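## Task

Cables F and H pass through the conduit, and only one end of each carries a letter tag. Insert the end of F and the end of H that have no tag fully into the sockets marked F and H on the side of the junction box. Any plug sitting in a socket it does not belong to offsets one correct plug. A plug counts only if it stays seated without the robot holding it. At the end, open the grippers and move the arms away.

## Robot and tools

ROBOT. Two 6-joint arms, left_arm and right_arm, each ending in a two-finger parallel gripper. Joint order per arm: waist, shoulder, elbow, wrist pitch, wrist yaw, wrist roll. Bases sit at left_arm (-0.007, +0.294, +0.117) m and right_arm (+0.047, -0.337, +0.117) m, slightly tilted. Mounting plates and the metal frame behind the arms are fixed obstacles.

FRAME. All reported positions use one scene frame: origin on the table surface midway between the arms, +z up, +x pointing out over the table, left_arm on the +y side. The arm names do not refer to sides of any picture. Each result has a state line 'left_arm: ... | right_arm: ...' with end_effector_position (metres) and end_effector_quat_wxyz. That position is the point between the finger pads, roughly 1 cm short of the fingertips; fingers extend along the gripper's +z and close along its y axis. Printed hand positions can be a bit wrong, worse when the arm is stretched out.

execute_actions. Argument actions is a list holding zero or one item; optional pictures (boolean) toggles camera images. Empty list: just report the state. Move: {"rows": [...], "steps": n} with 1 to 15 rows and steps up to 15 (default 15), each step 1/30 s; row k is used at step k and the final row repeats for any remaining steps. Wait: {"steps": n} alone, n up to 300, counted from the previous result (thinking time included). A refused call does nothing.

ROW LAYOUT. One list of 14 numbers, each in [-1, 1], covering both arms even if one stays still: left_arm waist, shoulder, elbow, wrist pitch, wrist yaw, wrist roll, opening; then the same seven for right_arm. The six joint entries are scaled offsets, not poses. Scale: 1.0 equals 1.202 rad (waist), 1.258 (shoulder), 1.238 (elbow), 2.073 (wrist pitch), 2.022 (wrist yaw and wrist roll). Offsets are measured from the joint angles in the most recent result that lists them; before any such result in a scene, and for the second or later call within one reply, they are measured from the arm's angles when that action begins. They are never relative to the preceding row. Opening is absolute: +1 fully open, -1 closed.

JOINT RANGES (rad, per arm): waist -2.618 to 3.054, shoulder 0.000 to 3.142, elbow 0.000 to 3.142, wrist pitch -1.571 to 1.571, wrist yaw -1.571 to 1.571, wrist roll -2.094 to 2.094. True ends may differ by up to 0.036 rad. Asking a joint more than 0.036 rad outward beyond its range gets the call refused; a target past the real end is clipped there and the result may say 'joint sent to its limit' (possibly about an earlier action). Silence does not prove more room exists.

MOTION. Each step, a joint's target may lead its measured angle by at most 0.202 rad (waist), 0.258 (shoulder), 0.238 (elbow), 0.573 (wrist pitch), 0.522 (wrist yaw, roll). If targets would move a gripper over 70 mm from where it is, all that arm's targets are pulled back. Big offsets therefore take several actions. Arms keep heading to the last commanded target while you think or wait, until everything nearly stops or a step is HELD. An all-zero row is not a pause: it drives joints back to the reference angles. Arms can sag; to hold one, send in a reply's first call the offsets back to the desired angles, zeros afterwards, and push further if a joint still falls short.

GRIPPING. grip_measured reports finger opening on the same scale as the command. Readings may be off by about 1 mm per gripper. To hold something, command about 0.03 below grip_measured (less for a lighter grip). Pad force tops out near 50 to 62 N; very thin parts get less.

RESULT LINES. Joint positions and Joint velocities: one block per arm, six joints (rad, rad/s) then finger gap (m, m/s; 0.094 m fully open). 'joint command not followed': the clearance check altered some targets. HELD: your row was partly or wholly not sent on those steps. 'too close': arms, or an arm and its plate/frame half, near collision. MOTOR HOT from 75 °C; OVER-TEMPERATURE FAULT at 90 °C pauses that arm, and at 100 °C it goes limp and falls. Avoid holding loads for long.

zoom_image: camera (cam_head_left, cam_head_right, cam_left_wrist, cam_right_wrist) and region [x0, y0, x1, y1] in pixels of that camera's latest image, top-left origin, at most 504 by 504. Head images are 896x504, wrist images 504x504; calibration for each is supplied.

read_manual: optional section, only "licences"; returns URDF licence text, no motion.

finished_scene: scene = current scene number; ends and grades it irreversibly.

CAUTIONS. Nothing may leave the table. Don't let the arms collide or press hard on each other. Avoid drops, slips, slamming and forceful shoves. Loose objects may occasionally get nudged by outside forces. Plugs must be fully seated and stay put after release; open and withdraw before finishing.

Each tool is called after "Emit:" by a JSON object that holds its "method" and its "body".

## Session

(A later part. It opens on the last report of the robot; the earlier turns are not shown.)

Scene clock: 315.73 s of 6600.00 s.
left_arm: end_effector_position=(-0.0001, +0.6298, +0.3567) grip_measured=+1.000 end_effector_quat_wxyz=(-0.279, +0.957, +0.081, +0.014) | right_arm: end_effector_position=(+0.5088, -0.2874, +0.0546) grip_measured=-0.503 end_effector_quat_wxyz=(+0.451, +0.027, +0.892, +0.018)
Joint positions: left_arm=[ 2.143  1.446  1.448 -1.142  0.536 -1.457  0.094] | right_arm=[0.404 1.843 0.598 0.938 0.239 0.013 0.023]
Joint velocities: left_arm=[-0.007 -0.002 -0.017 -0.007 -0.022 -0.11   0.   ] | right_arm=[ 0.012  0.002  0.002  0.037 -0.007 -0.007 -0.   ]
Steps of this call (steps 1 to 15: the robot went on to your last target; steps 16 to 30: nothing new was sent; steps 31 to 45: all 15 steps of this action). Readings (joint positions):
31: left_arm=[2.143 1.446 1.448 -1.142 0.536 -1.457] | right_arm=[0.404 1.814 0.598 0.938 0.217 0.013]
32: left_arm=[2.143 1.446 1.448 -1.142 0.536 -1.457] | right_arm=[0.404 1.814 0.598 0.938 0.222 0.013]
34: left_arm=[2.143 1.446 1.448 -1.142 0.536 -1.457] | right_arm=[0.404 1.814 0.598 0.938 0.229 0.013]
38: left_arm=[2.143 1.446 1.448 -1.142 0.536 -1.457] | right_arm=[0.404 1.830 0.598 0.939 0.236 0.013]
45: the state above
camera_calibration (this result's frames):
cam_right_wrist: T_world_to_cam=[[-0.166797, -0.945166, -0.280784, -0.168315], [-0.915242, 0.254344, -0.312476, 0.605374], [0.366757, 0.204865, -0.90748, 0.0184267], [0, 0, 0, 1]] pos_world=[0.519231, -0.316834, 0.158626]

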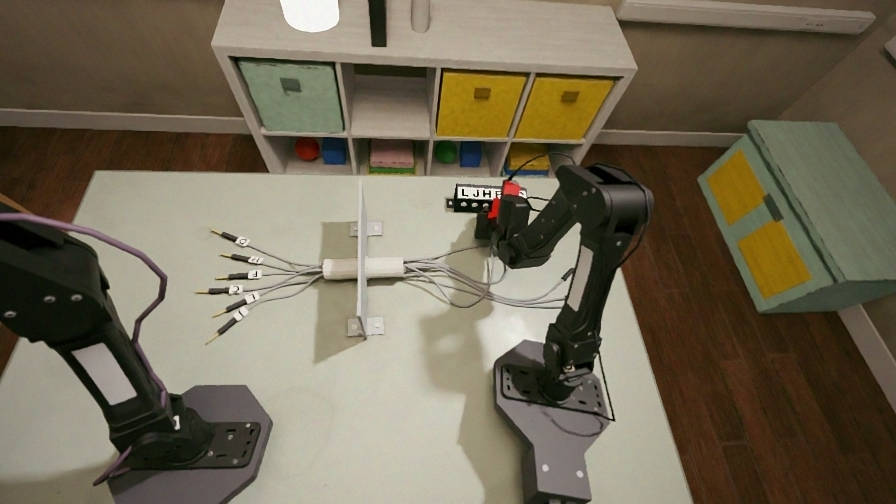

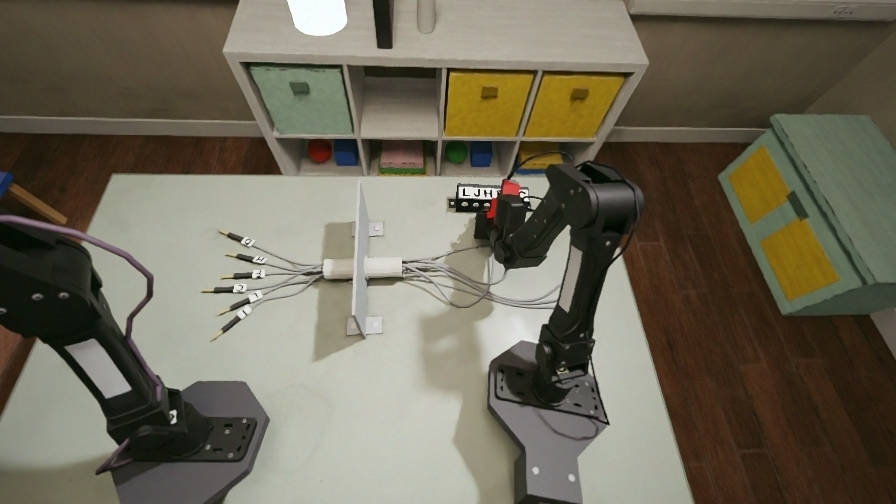

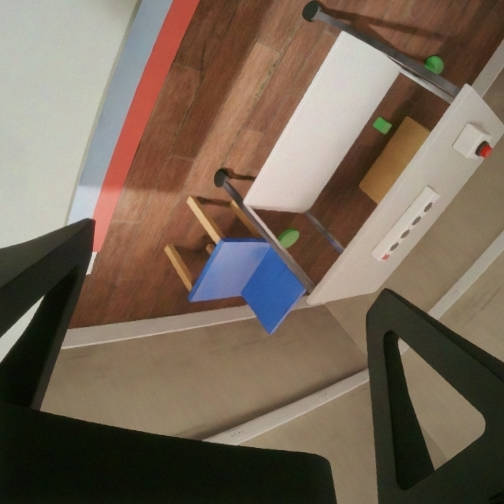

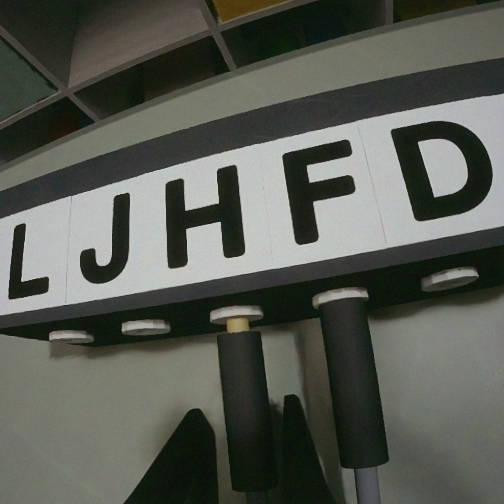

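Emit:
{"method": "execute_actions", "body": {"actions": [{"rows":[[0,0,0,0,0,0,1,0,0,0,0,0,0,-0.65],[0,0,0,0,0,0,1,0,0,0,0,0,0,-0.75],[0,0,0,0,0,0,1,0,0,0,0,0,0,-0.82],[0,0,0,0,0,0,1,0,0,0,0,0,0,-0.82],[0,0,0,0,0,0,1,0,0,-0.03,0,0,0,-0.82],[0,0,0,0,0,0,1,0,-0.005,-0.045,0,0,0,-0.82],[0,0,0,0,0,0,1,0,-0.01,-0.06,0.005,0,0,-0.82],[0,0,0,0,0,0,1,0,-0.015,-0.075,0.005,0,0,-0.82],[0,0,0,0,0,0,1,0,-0.02,-0.09,0.005,0,0,-0.82],[0,0,0,0,0,0,1,0,-0.025,-0.105,0.005,0,0,-0.82]],"steps":15}]}}

Scene clock: 317.13 s of 6600.00 s.
left_arm: end_effector_position=(-0.0001, +0.6298, +0.3567) grip_measured=+1.000 end_effector_quat_wxyz=(-0.279, +0.957, +0.081, +0.014) | right_arm: end_effector_position=(+0.5063, -0.2872, +0.0559) grip_measured=-0.771 end_effector_quat_wxyz=(+0.457, +0.029, +0.889, +0.028)
Joint positions: left_arm=[ 2.143  1.446  1.448 -1.142  0.536 -1.457  0.094] | right_arm=[0.398 1.843 0.578 0.972 0.217 0.02  0.011]
Joint velocities: left_arm=[ 0.002  0.012 -0.017  0.037 -0.022 -0.037  0.   ] | right_arm=[-0.002 -0.007 -0.002  0.007 -0.007 -0.037 -0.001]
Steps of this call (steps 1 to 15: the robot went on to your last target; steps 16 to 27: nothing new was sent; steps 28 to 42: all 15 steps of this action). Readings (joint positions):
28: left_arm=[2.143 1.446 1.448 -1.142 0.536 -1.457] | right_arm=[0.404 1.843 0.598 0.938 0.240 0.013]
29: left_arm=[2.143 1.446 1.448 -1.142 0.536 -1.457] | right_arm=[0.404 1.843 0.598 0.938 0.240 0.013]
31: left_arm=[2.143 1.446 1.448 -1.142 0.536 -1.457] | right_arm=[0.404 1.843 0.598 0.938 0.237 0.013]
35: left_arm=[2.143 1.446 1.448 -1.142 0.536 -1.457] | right_arm=[0.404 1.843 0.586 0.957 0.235 0.014]
42: the state above
camera_calibration (this result's frames):
cam_right_wrist: T_world_to_cam=[[-0.158161, -0.94057, -0.30052, -0.170153], [-0.912071, 0.255766, -0.320485, 0.602726], [0.378301, 0.223408, -0.898319, 0.0194458], [0, 0, 0, 1]] pos_world=[0.51546, -0.318542, 0.159498]

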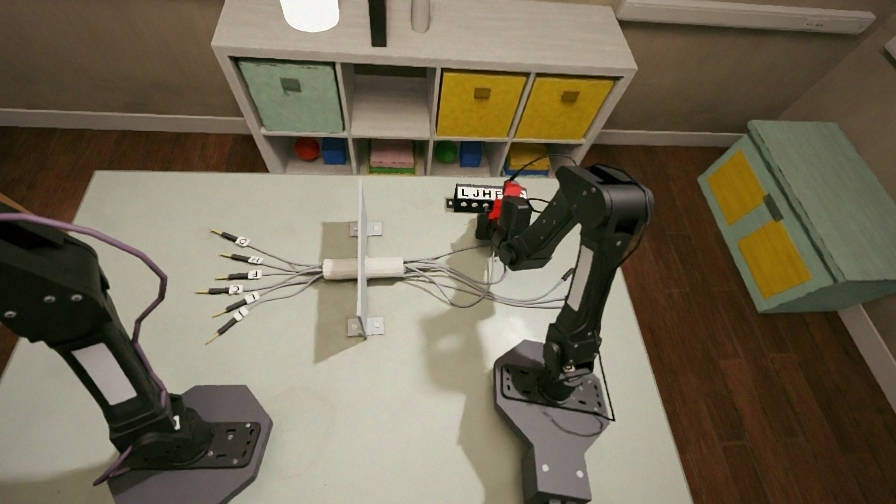

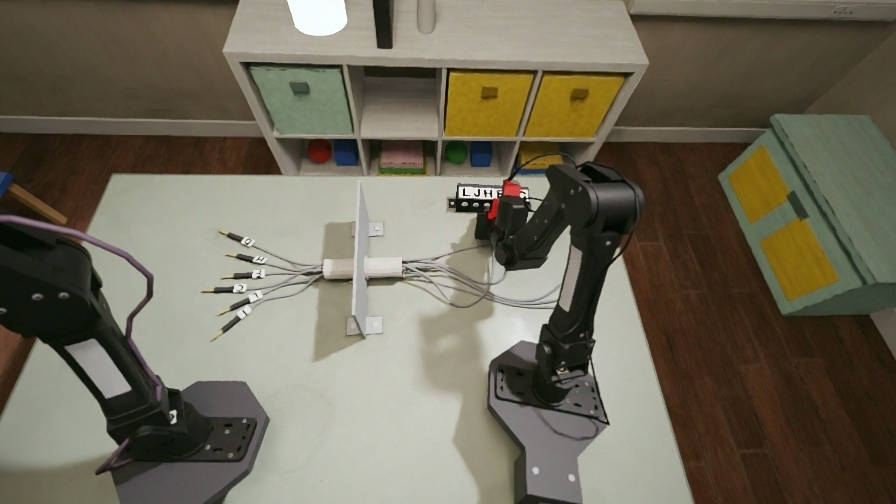

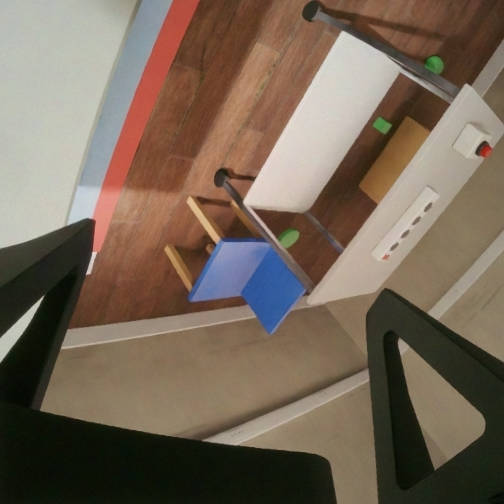

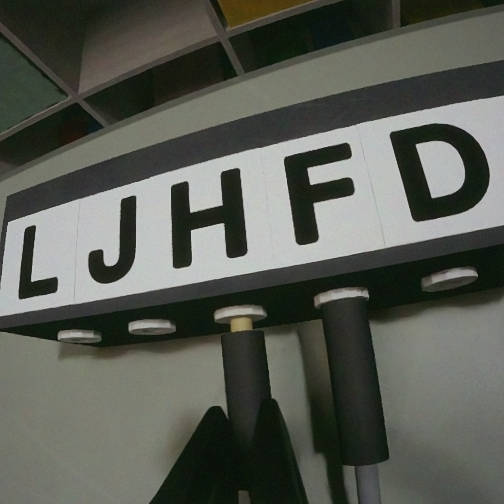

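Emit:
{"method": "execute_actions", "body": {"actions": [{"rows":[[0,0,0,0,0,0,1,0,0,-0.04,0,0,0,-0.85],[0,0,0,0,0,0,1,0,0,-0.06,-0.015,0,0,-0.85],[0,0,0,0,0,0,1,0.004,0,-0.08,-0.03,0.003,0,-0.85],[0,0,0,0,0,0,1,0.008,0,-0.10,-0.04,0.006,0,-0.85],[0,0,0,0,0,0,1,0.012,0,-0.12,-0.05,0.009,0,-0.85],[0,0,0,0,0,0,1,0.016,0,-0.14,-0.06,0.012,0,-0.85],[0,0,0,0,0,0,1,0.02,0,-0.16,-0.07,0.015,0,-0.85]],"steps":12}]}}

Scene clock: 320.50 s of 6600.00 s.
left_arm: end_effector_position=(-0.0001, +0.6298, +0.3567) grip_measured=+1.000 end_effector_quat_wxyz=(-0.279, +0.957, +0.081, +0.014) | right_arm: end_effector_position=(+0.5053, -0.2871, +0.0549) grip_measured=-0.771 end_effector_quat_wxyz=(+0.458, +0.030, +0.888, +0.031)
Joint positions: left_arm=[ 2.143  1.446  1.448 -1.142  0.536 -1.457  0.094] | right_arm=[0.396 1.848 0.573 0.985 0.212 0.025 0.011]
Joint velocities: left_arm=[-0.002 -0.007 -0.012 -0.051 -0.051  0.066  0.   ] | right_arm=[ 0.017  0.017 -0.007 -0.022  0.051 -0.007  0.   ]
Steps of this call (steps 1 to 15: the robot went on to your last target; steps 16 to 89: nothing new was sent; steps 90 to 101: all 12 steps of this action). Readings (joint positions):
90: left_arm=[2.143 1.446 1.448 -1.142 0.536 -1.457] | right_arm=[0.397 1.846 0.579 0.975 0.215 0.021]
91: left_arm=[2.143 1.446 1.448 -1.142 0.536 -1.457] | right_arm=[0.396 1.848 0.579 0.980 0.213 0.021]
93: left_arm=[2.143 1.446 1.448 -1.142 0.536 -1.457] | right_arm=[0.396 1.848 0.575 0.982 0.213 0.022]
97: left_arm=[2.143 1.446 1.448 -1.142 0.536 -1.457] | right_arm=[0.396 1.848 0.573 0.985 0.212 0.024]
101: the state above
camera_calibration (this result's frames):
cam_right_wrist: T_world_to_cam=[[-0.15815, -0.938398, -0.307244, -0.169459], [-0.91119, 0.258577, -0.320734, 0.601766], [0.380423, 0.229233, -0.895952, 0.0194019], [0, 0, 0, 1]] pos_world=[0.514143, -0.31907, 0.158325]

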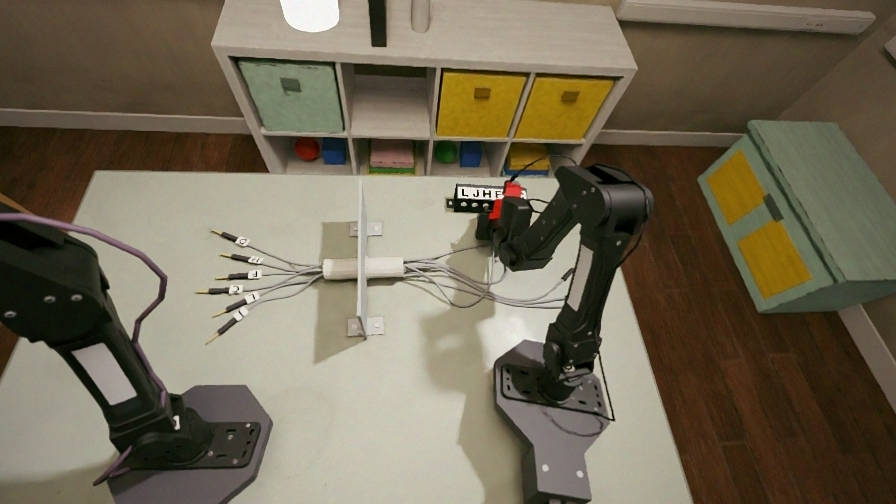

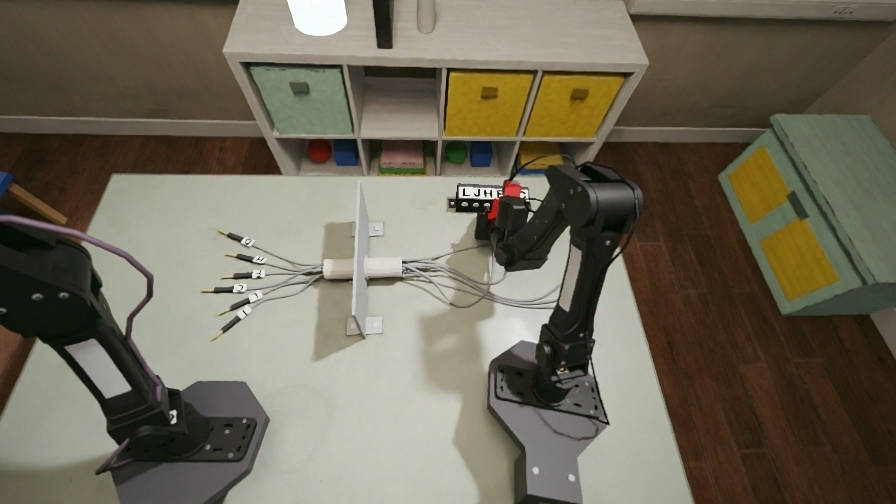

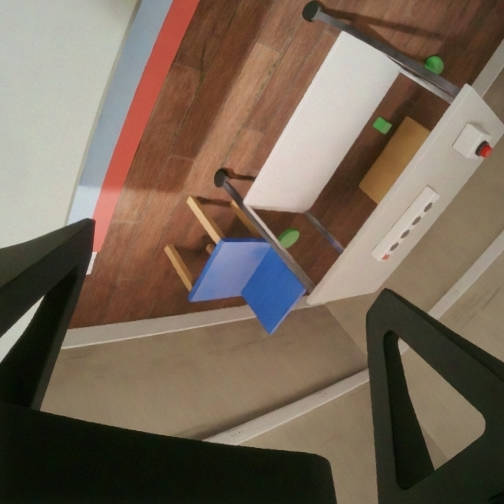

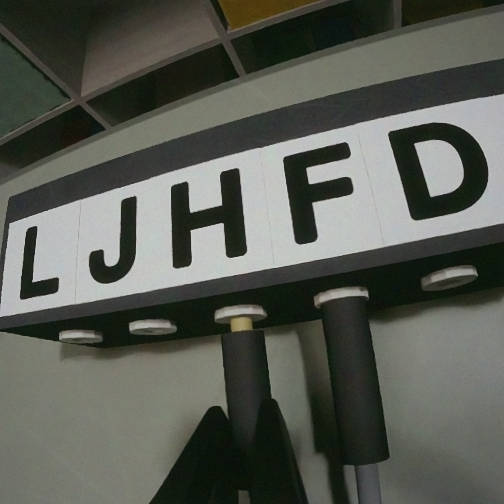

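Emit:
{"method": "execute_actions", "body": {"actions": [{"rows":[[0,0,0,0,0,0,1,0,0,0,0,0,0,-0.86],[0,0,0,0,0,0,1,0,0.01,0.03,0,0,0,-0.86],[0,0,0,0,0,0,1,0,0.02,0.05,0.0,0,0,-0.86],[0,0,0,0,0,0,1,-0.004,0.03,0.07,0.005,-0.003,0,-0.86],[0,0,0,0,0,0,1,-0.008,0.04,0.09,0.01,-0.006,0,-0.86],[0,0,0,0,0,0,1,-0.012,0.05,0.11,0.015,-0.009,0,-0.86],[0,0,0,0,0,0,1,-0.016,0.06,0.13,0.02,-0.012,0,-0.86],[0,0,0,0,0,0,1,-0.02,0.07,0.15,0.025,-0.015,0,-0.86],[0,0,0,0,0,0,1,-0.024,0.08,0.17,0.03,-0.018,0,-0.86],[0,0,0,0,0,0,1,-0.028,0.09,0.19,0.035,-0.021,0,-0.86]],"steps":15}]}}

Scene clock: 322.73 s of 6600.00 s.
left_arm: end_effector_position=(-0.0001, +0.6298, +0.3567) grip_measured=+1.000 end_effector_quat_wxyz=(-0.279, +0.957, +0.081, +0.014) | right_arm: end_effector_position=(+0.5193, -0.2872, +0.0499) grip_measured=-0.765 end_effector_quat_wxyz=(+0.459, +0.044, +0.887, +0.028)
Joint positions: left_arm=[ 2.143  1.446  1.448 -1.142  0.536 -1.457  0.094] | right_arm=[0.395 1.893 0.634 0.972 0.229 0.045 0.011]
Joint velocities: left_arm=[ 0.002  0.017 -0.012 -0.007  0.007 -0.037  0.   ] | right_arm=[0.002 0.017 0.027 0.037 0.037 0.037 0.   ]
Steps of this call (steps 1 to 15: the robot went on to your last target; steps 16 to 52: nothing new was sent; steps 53 to 67: all 15 steps of this action). Readings (joint positions):
53: left_arm=[2.143 1.446 1.448 -1.142 0.536 -1.457] | right_arm=[0.395 1.850 0.579 0.986 0.212 0.026]
54: left_arm=[2.143 1.446 1.448 -1.142 0.536 -1.457] | right_arm=[0.395 1.853 0.582 0.985 0.213 0.026]
56: left_arm=[2.143 1.446 1.448 -1.142 0.536 -1.457] | right_arm=[0.395 1.857 0.588 0.981 0.216 0.026]
60: left_arm=[2.143 1.446 1.448 -1.142 0.536 -1.457] | right_arm=[0.395 1.862 0.597 0.979 0.218 0.028]
67: the state above
camera_calibration (this result's frames):
cam_right_wrist: T_world_to_cam=[[-0.182971, -0.931488, -0.314407, -0.153702], [-0.903045, 0.285662, -0.320791, 0.616572], [0.388627, 0.225228, -0.893443, 0.00408209], [0, 0, 0, 1]] pos_world=[0.527083, -0.320222, 0.153113]

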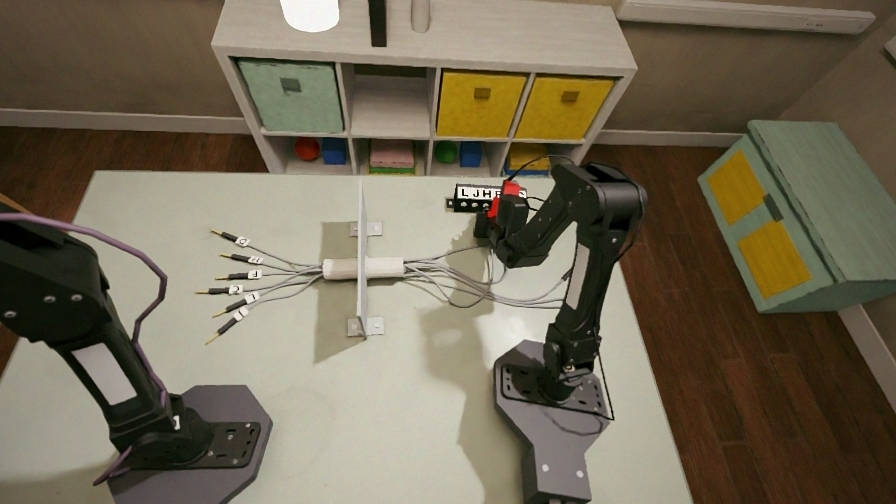

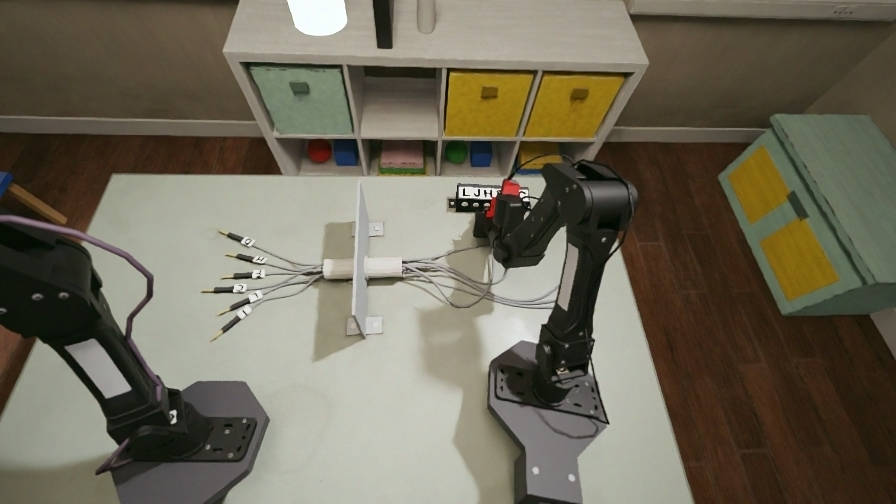

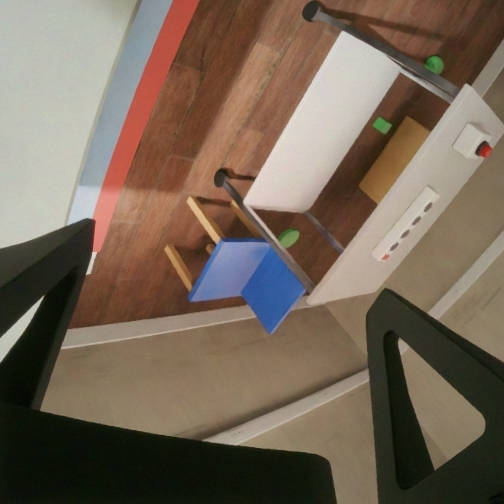

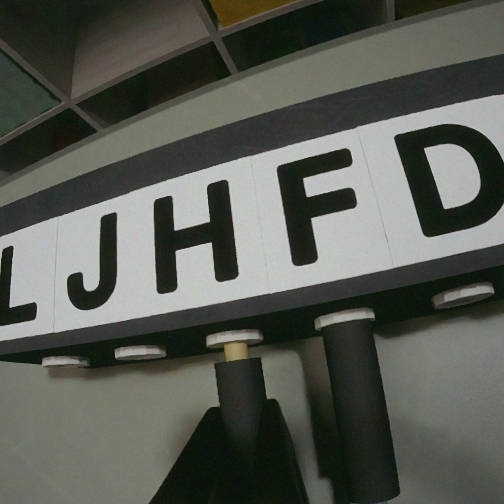

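Emit:
{"method": "execute_actions", "body": {"actions": [{"rows":[[0,0,0,0,0,0,1,0,0,-0.02,0,0,0,-0.5],[0,0,0,0,0,0,1,0,-0.02,-0.03,0,0,0,-0.5],[0,0,0,0,0,0,1,0,-0.05,-0.03,0,0,0,-0.5],[0,0,0,0,0,0,1,0,-0.08,-0.03,0,0,0,-0.5],[0,0,0,0,0,0,1,0,-0.11,-0.03,0,0,0,-0.5],[0,0,0,0,0,0,1,0,-0.13,-0.03,0,0,0,-0.5]],"steps":15}]}}

Scene clock: 323.97 s of 6600.00 s.
left_arm: end_effector_position=(-0.0001, +0.6298, +0.3567) grip_measured=+1.000 end_effector_quat_wxyz=(-0.279, +0.957, +0.081, +0.014) | right_arm: end_effector_position=(+0.5315, -0.2953, +0.1052) grip_measured=-0.503 end_effector_quat_wxyz=(+0.512, +0.058, +0.856, +0.035)
Joint positions: left_arm=[ 2.143  1.446  1.448 -1.142  0.536 -1.457  0.094] | right_arm=[0.396 1.743 0.605 0.976 0.231 0.049 0.023]
Joint velocities: left_arm=[ 0.007 -0.007 -0.012  0.007  0.022  0.051  0.   ] | right_arm=[-0.002 -0.012 -0.007  0.037 -0.051 -0.022  0.   ]
Steps of this call (steps 1 to 15: the robot went on to your last target; steps 16 to 22: nothing new was sent; steps 23 to 37: all 15 steps of this action). Readings (joint positions):
23: left_arm=[2.143 1.446 1.448 -1.142 0.536 -1.457] | right_arm=[0.396 1.893 0.627 0.973 0.231 0.049]
24: left_arm=[2.143 1.446 1.448 -1.142 0.536 -1.457] | right_arm=[0.396 1.893 0.626 0.973 0.231 0.049]
26: left_arm=[2.143 1.446 1.448 -1.142 0.536 -1.457] | right_arm=[0.396 1.880 0.617 0.966 0.231 0.049]
30: left_arm=[2.143 1.446 1.448 -1.142 0.536 -1.457] | right_arm=[0.396 1.782 0.605 0.954 0.231 0.049]
37: the state above
camera_calibration (this result's frames):
cam_right_wrist: T_world_to_cam=[[-0.165058, -0.919581, -0.356549, -0.143164], [-0.850756, 0.315637, -0.420222, 0.639177], [0.498968, 0.233975, -0.834438, -0.0117364], [0, 0, 0, 1]] pos_world=[0.52601, -0.330653, 0.207758]

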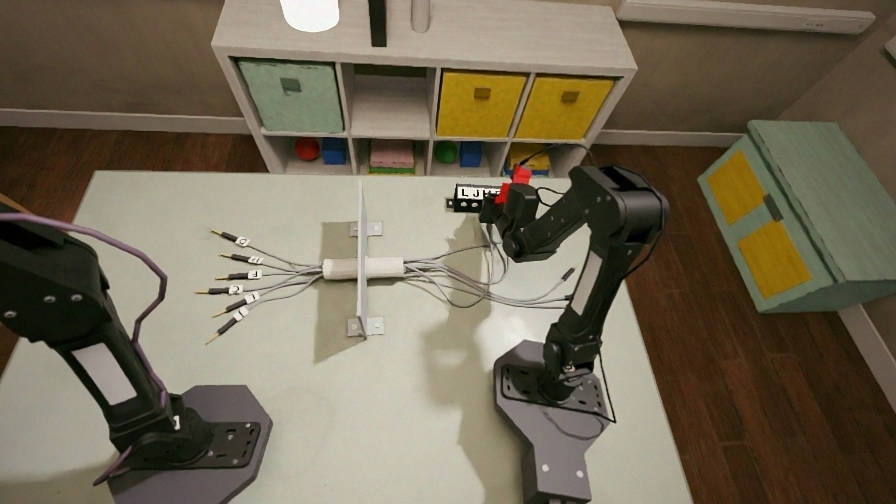

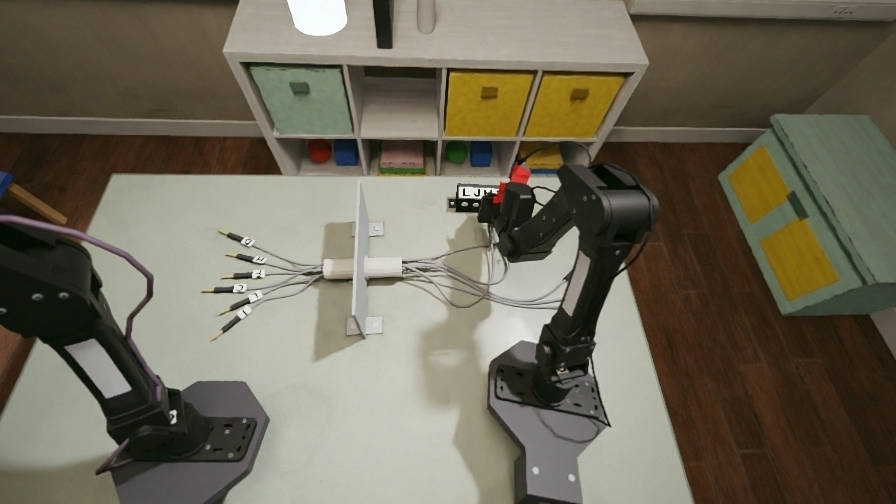

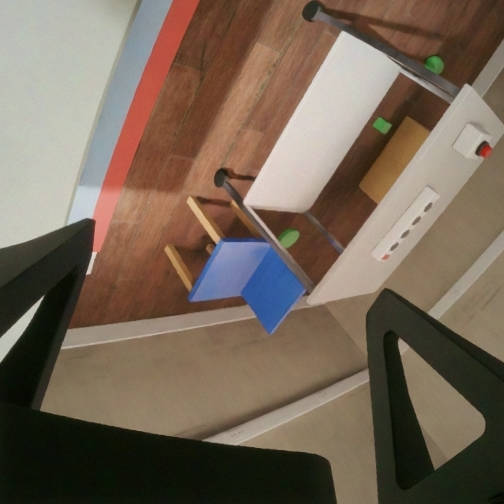

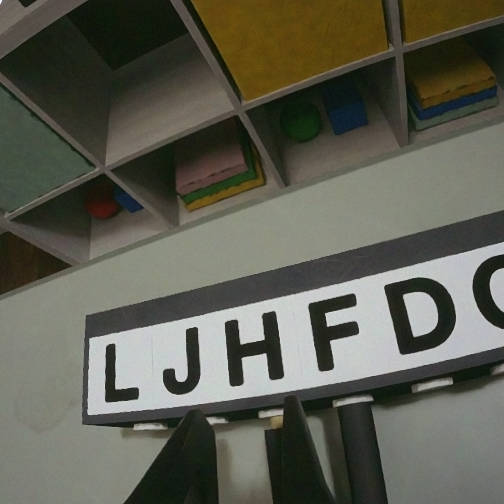

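Emit:
{"method": "execute_actions", "body": {"actions": [{"rows":[[0,0,0,0,0,0,1,0,0,-0.03,-0.02,0,-0.018,-0.5],[0,0,0,0,0,0,1,0,0.02,-0.03,-0.02,0,-0.018,-0.5],[0,0,0,0,0,0,1,0,0.04,-0.03,-0.02,0,-0.018,-0.5],[0,0,0,0,0,0,1,0,0.06,-0.03,-0.02,0,-0.018,-0.5],[0,0,0,0,0,0,1,0,0.07,-0.03,-0.02,0,-0.018,-0.5]],"steps":15}]}}

Scene clock: 326.33 s of 6600.00 s.
left_arm: end_effector_position=(-0.0001, +0.6298, +0.3567) grip_measured=+1.000 end_effector_quat_wxyz=(-0.279, +0.957, +0.081, +0.014) | right_arm: end_effector_position=(+0.5043, -0.2902, +0.0545) grip_measured=-0.503 end_effector_quat_wxyz=(+0.447, +0.031, +0.893, +0.022)
Joint positions: left_arm=[ 2.143  1.446  1.448 -1.142  0.536 -1.457  0.094] | right_arm=[0.396 1.829 0.581 0.933 0.231 0.024 0.023]
Joint velocities: left_arm=[-0.002 -0.007  0.002  0.051 -0.051 -0.11   0.   ] | right_arm=[-0.007 -0.007  0.002 -0.007  0.051 -0.051 -0.   ]
Steps of this call (steps 1 to 15: the robot went on to your last target; steps 16 to 56: nothing new was sent; steps 57 to 71: all 15 steps of this action). Readings (joint positions):
57: left_arm=[2.143 1.446 1.448 -1.142 0.536 -1.457] | right_arm=[0.396 1.743 0.604 0.974 0.231 0.045]
58: left_arm=[2.143 1.446 1.448 -1.142 0.536 -1.457] | right_arm=[0.396 1.743 0.600 0.972 0.231 0.041]
60: left_arm=[2.143 1.446 1.448 -1.142 0.536 -1.457] | right_arm=[0.396 1.757 0.594 0.970 0.231 0.034]
64: left_arm=[2.143 1.446 1.448 -1.142 0.536 -1.457] | right_arm=[0.396 1.819 0.591 0.952 0.231 0.028]
71: the state above
camera_calibration (this result's frames):
cam_right_wrist: T_world_to_cam=[[-0.174362, -0.941323, -0.28898, -0.166391], [-0.916256, 0.262592, -0.302525, 0.604317], [0.360657, 0.212031, -0.908278, 0.0256954], [0, 0, 0, 1]] pos_world=[0.51543, -0.320765, 0.158076]

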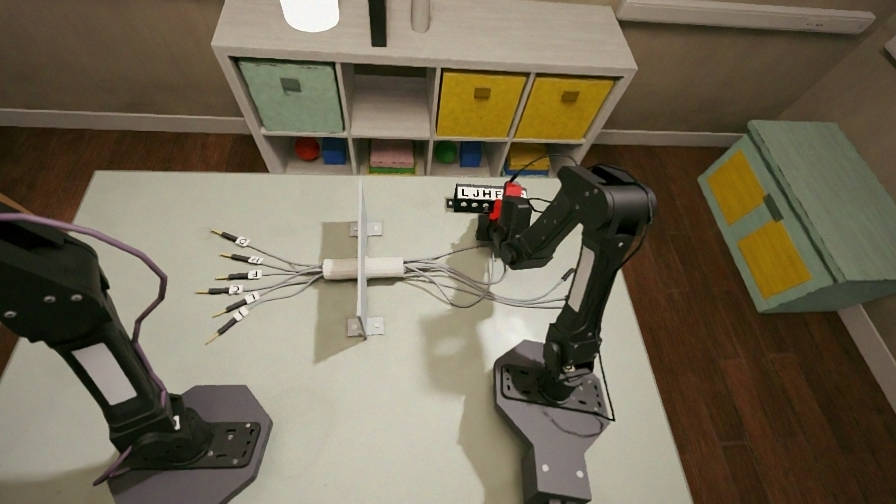

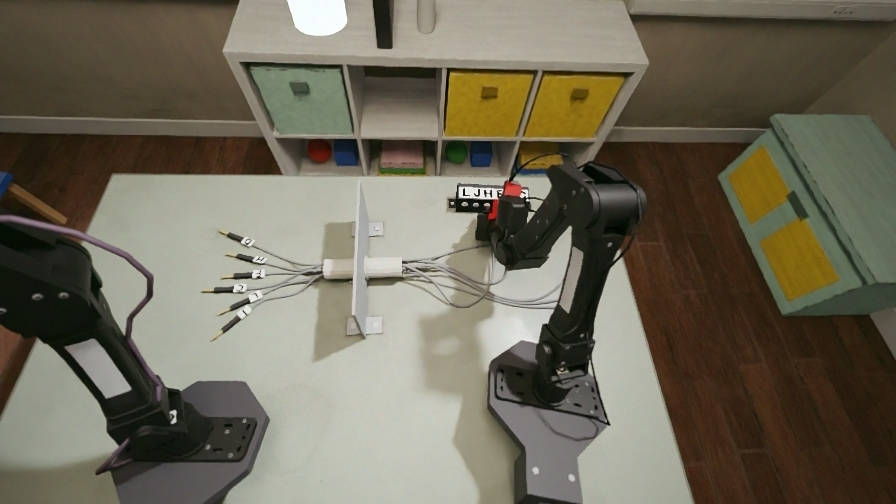

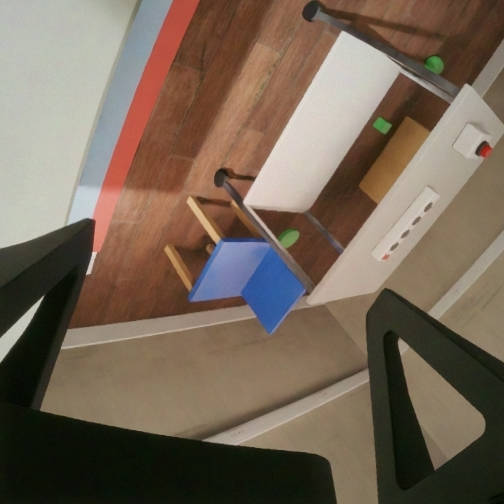

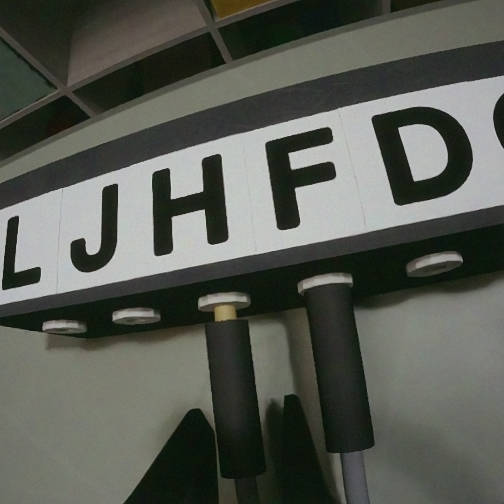

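Emit:
{"method": "execute_actions", "body": {"actions": [{"rows":[[0,0,0,0,0,0,1,0,0,0,0,0,0,-0.7],[0,0,0,0,0,0,1,0,0,0,0,0,0,-0.82],[0,0,0,0,0,0,1,0,0,0,0,0,0,-0.82],[0,0,0,0,0,0,1,0.04,0,0,0,0,0,-0.82],[0,0,0,0,0,0,1,0.06,0,0,0,0,0,-0.82],[0,0,0,0,0,0,1,0.06,0,0,0,0,0,-0.82],[0,0,0,0,0,0,1,0.06,0,0,0,0,0,-0.82],[0,0,0,0,0,0,1,0.06,0,0,0,0,0,-0.82]],"steps":12}]}}

Emit:
{"method": "execute_actions", "body": {"actions": [{"rows":[[0,0,0,0,0,0,1,-0.03,0,0,0,0,0,-0.82],[0,0,0,0,0,0,1,-0.06,0,0,0,0,0,-0.82],[0,0,0,0,0,0,1,-0.09,0,0,0,0,0,-0.82]],"steps":10}]}}

Scene clock: 327.97 s of 6600.00 s.
left_arm: end_effector_position=(-0.0001, +0.6298, +0.3567) grip_measured=+1.000 end_effector_quat_wxyz=(-0.279, +0.957, +0.081, +0.014) | right_arm: end_effector_position=(+0.5021, -0.2845, +0.0556) grip_measured=-0.773 end_effector_quat_wxyz=(+0.447, +0.031, +0.894, +0.010)
Joint positions: left_arm=[ 2.143  1.446  1.448 -1.142  0.536 -1.457  0.094] | right_arm=[0.43  1.829 0.581 0.929 0.283 0.024 0.011]
Joint velocities: left_arm=[ 0.012 -0.002 -0.007 -0.007 -0.022 -0.066  0.   ] | right_arm=[-0.007  0.002 -0.007 -0.081  0.051  0.022 -0.   ]
Steps of this call (steps 1 to 15: the robot went on to your last target; steps 16 to 37: nothing new was sent; steps 38 to 49: all 12 steps of this action). Readings (joint positions):
38: left_arm=[2.143 1.446 1.448 -1.142 0.536 -1.457] | right_arm=[0.396 1.829 0.581 0.933 0.230 0.023]
39: left_arm=[2.143 1.446 1.448 -1.142 0.536 -1.457] | right_arm=[0.397 1.829 0.581 0.933 0.219 0.023]
41: left_arm=[2.143 1.446 1.448 -1.142 0.536 -1.457] | right_arm=[0.401 1.829 0.581 0.934 0.222 0.024]
45: left_arm=[2.143 1.446 1.448 -1.142 0.536 -1.457] | right_arm=[0.425 1.829 0.581 0.931 0.271 0.024]
49: the state above
camera_calibration (this result's frames):
cam_right_wrist: T_world_to_cam=[[-0.184535, -0.945414, -0.268587, -0.158265], [-0.914449, 0.265311, -0.305603, 0.601177], [0.36018, 0.189215, -0.913492, 0.020409], [0, 0, 0, 1]] pos_world=[0.513189, -0.312987, 0.159857]

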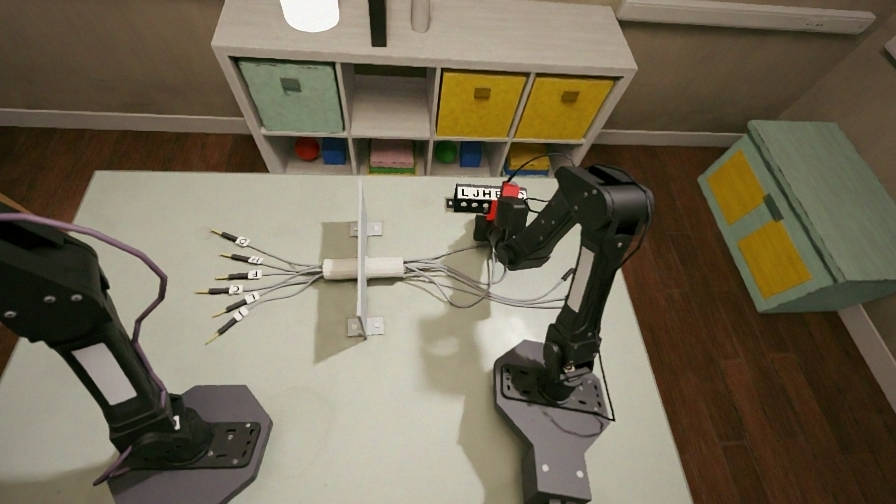

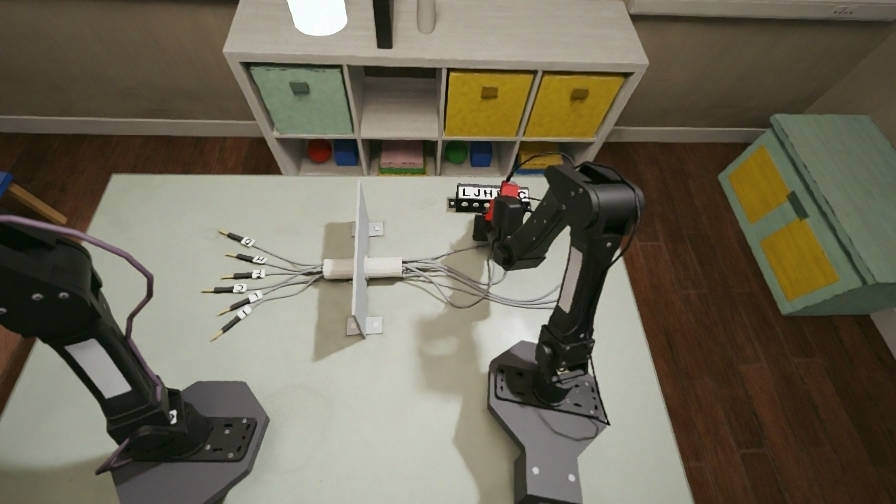

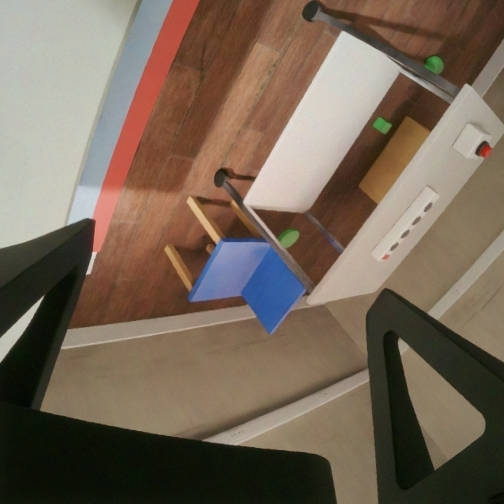

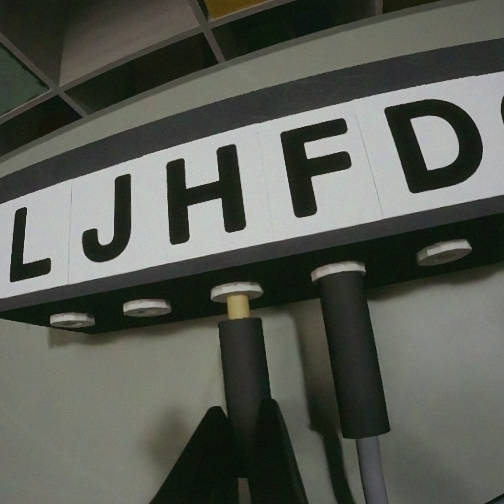

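Scene clock: 328.30 s of 6600.00 s.
left_arm: end_effector_position=(-0.0001, +0.6298, +0.3567) grip_measured=+1.000 end_effector_quat_wxyz=(-0.279, +0.957, +0.081, +0.014) | right_arm: end_effector_position=(+0.5026, -0.2890, +0.0534) grip_measured=-0.773 end_effector_quat_wxyz=(+0.447, +0.027, +0.894, +0.034)
Joint positions: left_arm=[ 2.143  1.446  1.448 -1.142  0.536 -1.457  0.094] | right_arm=[0.386 1.829 0.572 0.941 0.196 0.024 0.011]
Joint velocities: left_arm=[-0.012  0.007  0.002 -0.022  0.007 -0.022  0.   ] | right_arm=[-0.037 -0.027 -0.017 -0.066 -0.066 -0.066 -0.001]
Steps of this call (steps 1 to 10: all 10 steps of this action). Readings (joint positions):
1: left_arm=[2.143 1.446 1.448 -1.142 0.536 -1.457] | right_arm=[0.427 1.829 0.581 0.928 0.286 0.024]
2: left_arm=[2.143 1.446 1.448 -1.142 0.536 -1.457] | right_arm=[0.418 1.829 0.581 0.928 0.274 0.024]
4: left_arm=[2.143 1.446 1.448 -1.142 0.536 -1.457] | right_arm=[0.401 1.829 0.578 0.930 0.234 0.024]
8: left_arm=[2.143 1.446 1.448 -1.142 0.536 -1.457] | right_arm=[0.388 1.829 0.573 0.940 0.200 0.024]
10: the state above
camera_calibration (this result's frames):
cam_right_wrist: T_world_to_cam=[[-0.15755, -0.939032, -0.30561, -0.172762], [-0.920926, 0.251428, -0.297791, 0.60091], [0.356474, 0.234527, -0.904391, 0.0334684], [0, 0, 0, 1]] pos_world=[0.514244, -0.321164, 0.156416]

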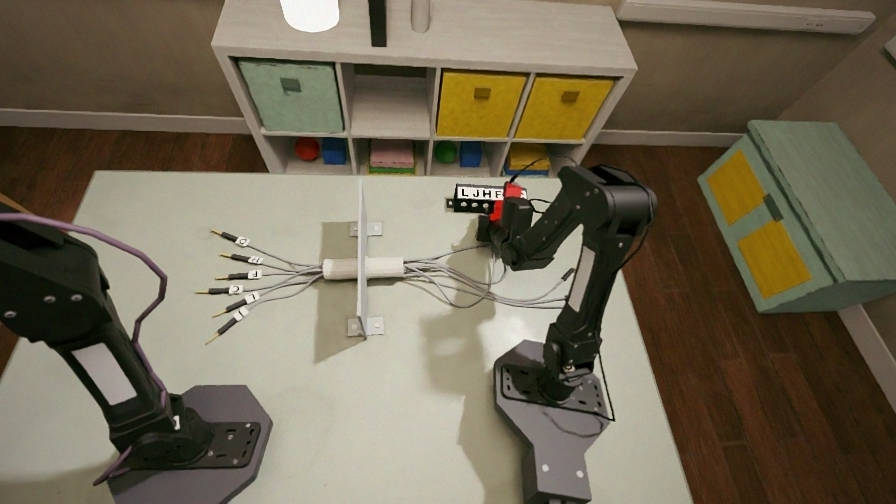

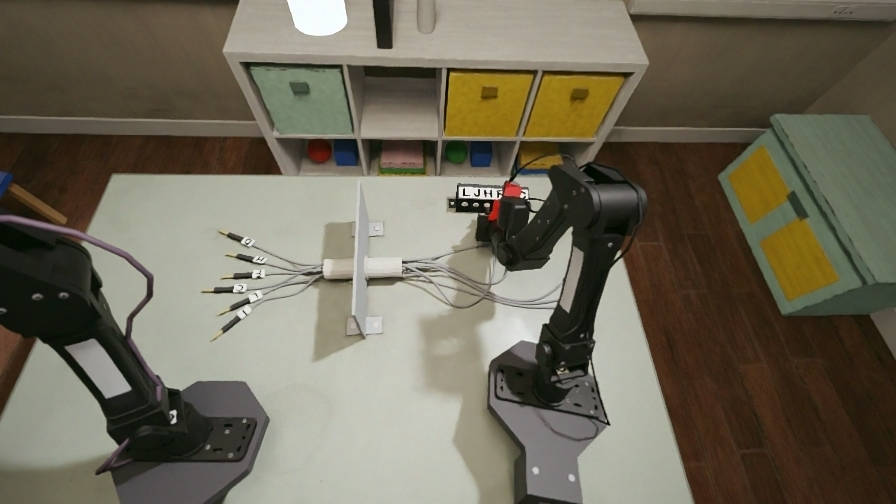

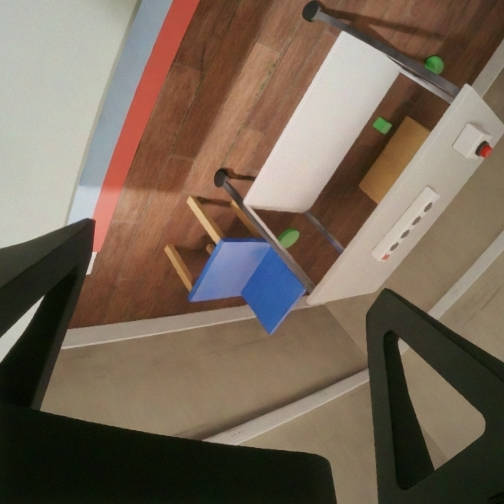

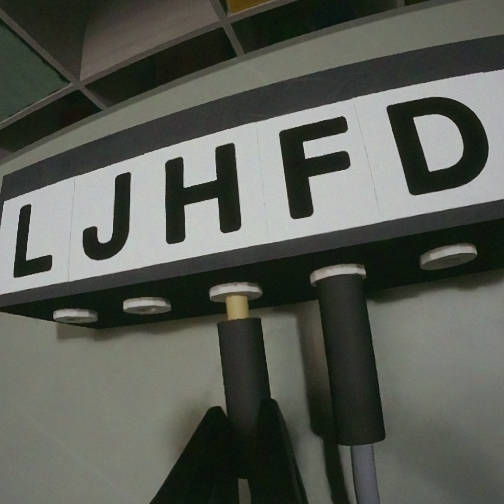

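Emit:
{"method": "execute_actions", "body": {"actions": [{"rows":[[0,0,0,0,0,0,1,0.022,0,0,0,0.008,0,-0.82],[0,0,0,0,0,0,1,0.022,0,0,0,0.008,0,-0.82],[0,0,0,0,0,0,1,0.01,0,0.03,0,0.008,0,-0.82],[0,0,0,0,0,0,1,0.0,0,0.04,0.004,0.008,0,-0.82],[0,0,0,0,0,0,1,0.03,0,0.05,0.008,0.008,0,-0.82],[0,0,0,0,0,0,1,-0.02,0,0.06,0.012,0.008,0,-0.82],[0,0,0,0,0,0,1,0.03,0,0.07,0.016,0.008,0,-0.82],[0,0,0,0,0,0,1,-0.02,0,0.08,0.02,0.008,0,-0.82],[0,0,0,0,0,0,1,0.03,0,0.09,0.024,0.008,0,-0.82],[0,0,0,0,0,0,1,-0.02,0,0.10,0.028,0.008,0,-0.82],[0,0,0,0,0,0,1,0.005,0,0.10,0.028,0.008,0,-0.82]],"steps":15}]}}

Scene clock: 330.23 s of 6600.00 s.
left_arm: end_effector_position=(-0.0001, +0.6298, +0.3567) grip_measured=+1.000 end_effector_quat_wxyz=(-0.279, +0.957, +0.081, +0.014) | right_arm: end_effector_position=(+0.5044, -0.2867, +0.0545) grip_measured=-0.773 end_effector_quat_wxyz=(+0.446, +0.030, +0.894, +0.026)
Joint positions: left_arm=[ 2.143  1.446  1.448 -1.142  0.536 -1.457  0.094] | right_arm=[0.402 1.829 0.584 0.927 0.226 0.027 0.011]
Joint velocities: left_arm=[ 0.007 -0.012  0.002 -0.022  0.007 -0.066  0.   ] | right_arm=[-0.012  0.002 -0.012  0.022 -0.007  0.081 -0.001]
Steps of this call (steps 1 to 15: the robot went on to your last target; steps 16 to 43: nothing new was sent; steps 44 to 58: all 15 steps of this action). Readings (joint positions):
44: left_arm=[2.143 1.446 1.448 -1.142 0.536 -1.457] | right_arm=[0.389 1.829 0.572 0.943 0.191 0.024]
45: left_arm=[2.143 1.446 1.448 -1.142 0.536 -1.457] | right_arm=[0.393 1.829 0.572 0.943 0.201 0.025]
47: left_arm=[2.143 1.446 1.448 -1.142 0.536 -1.457] | right_arm=[0.394 1.829 0.572 0.943 0.206 0.025]
51: left_arm=[2.143 1.446 1.448 -1.142 0.536 -1.457] | right_arm=[0.399 1.829 0.580 0.935 0.218 0.026]
58: the state above
camera_calibration (this result's frames):
cam_right_wrist: T_world_to_cam=[[-0.167888, -0.940607, -0.295078, -0.165787], [-0.918838, 0.25775, -0.298835, 0.603209], [0.357143, 0.220958, -0.907539, 0.0292571], [0, 0, 0, 1]] pos_world=[0.515969, -0.317882, 0.157892]

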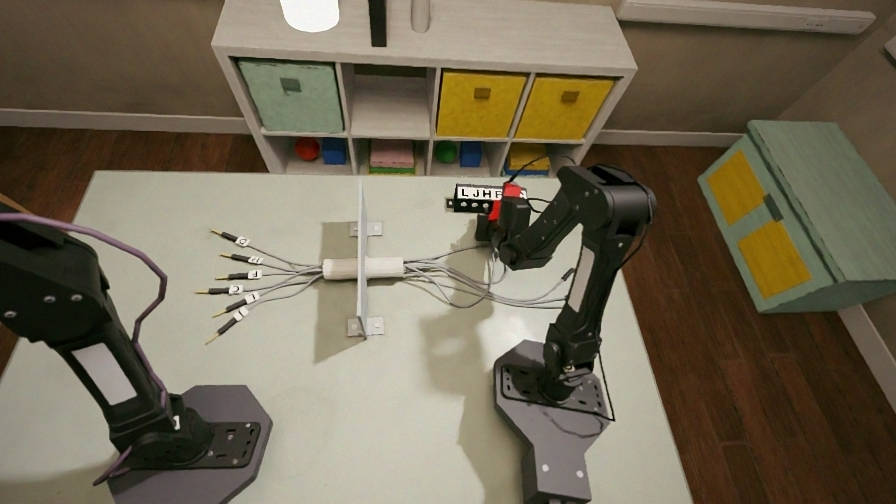

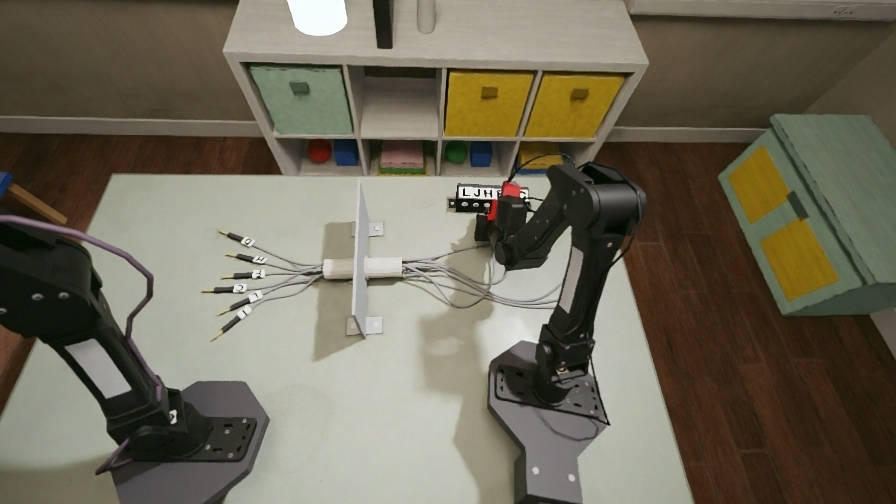

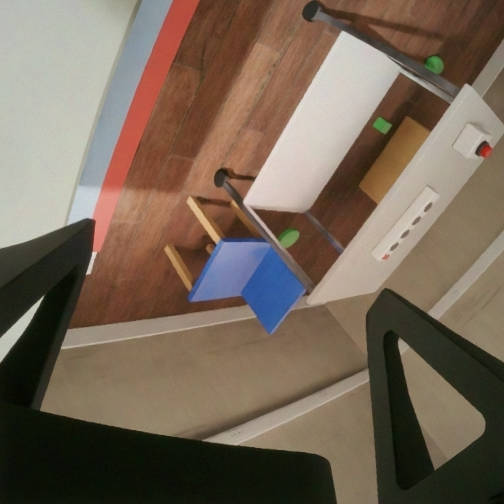

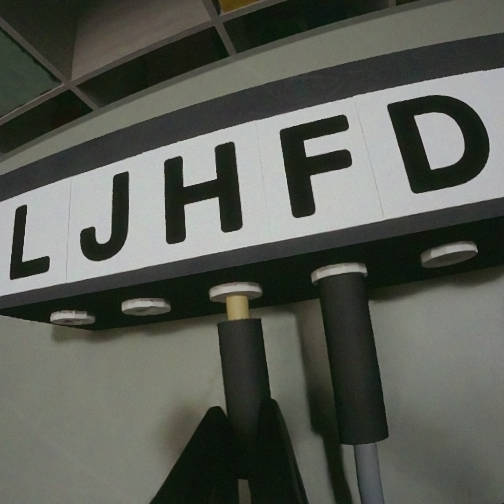

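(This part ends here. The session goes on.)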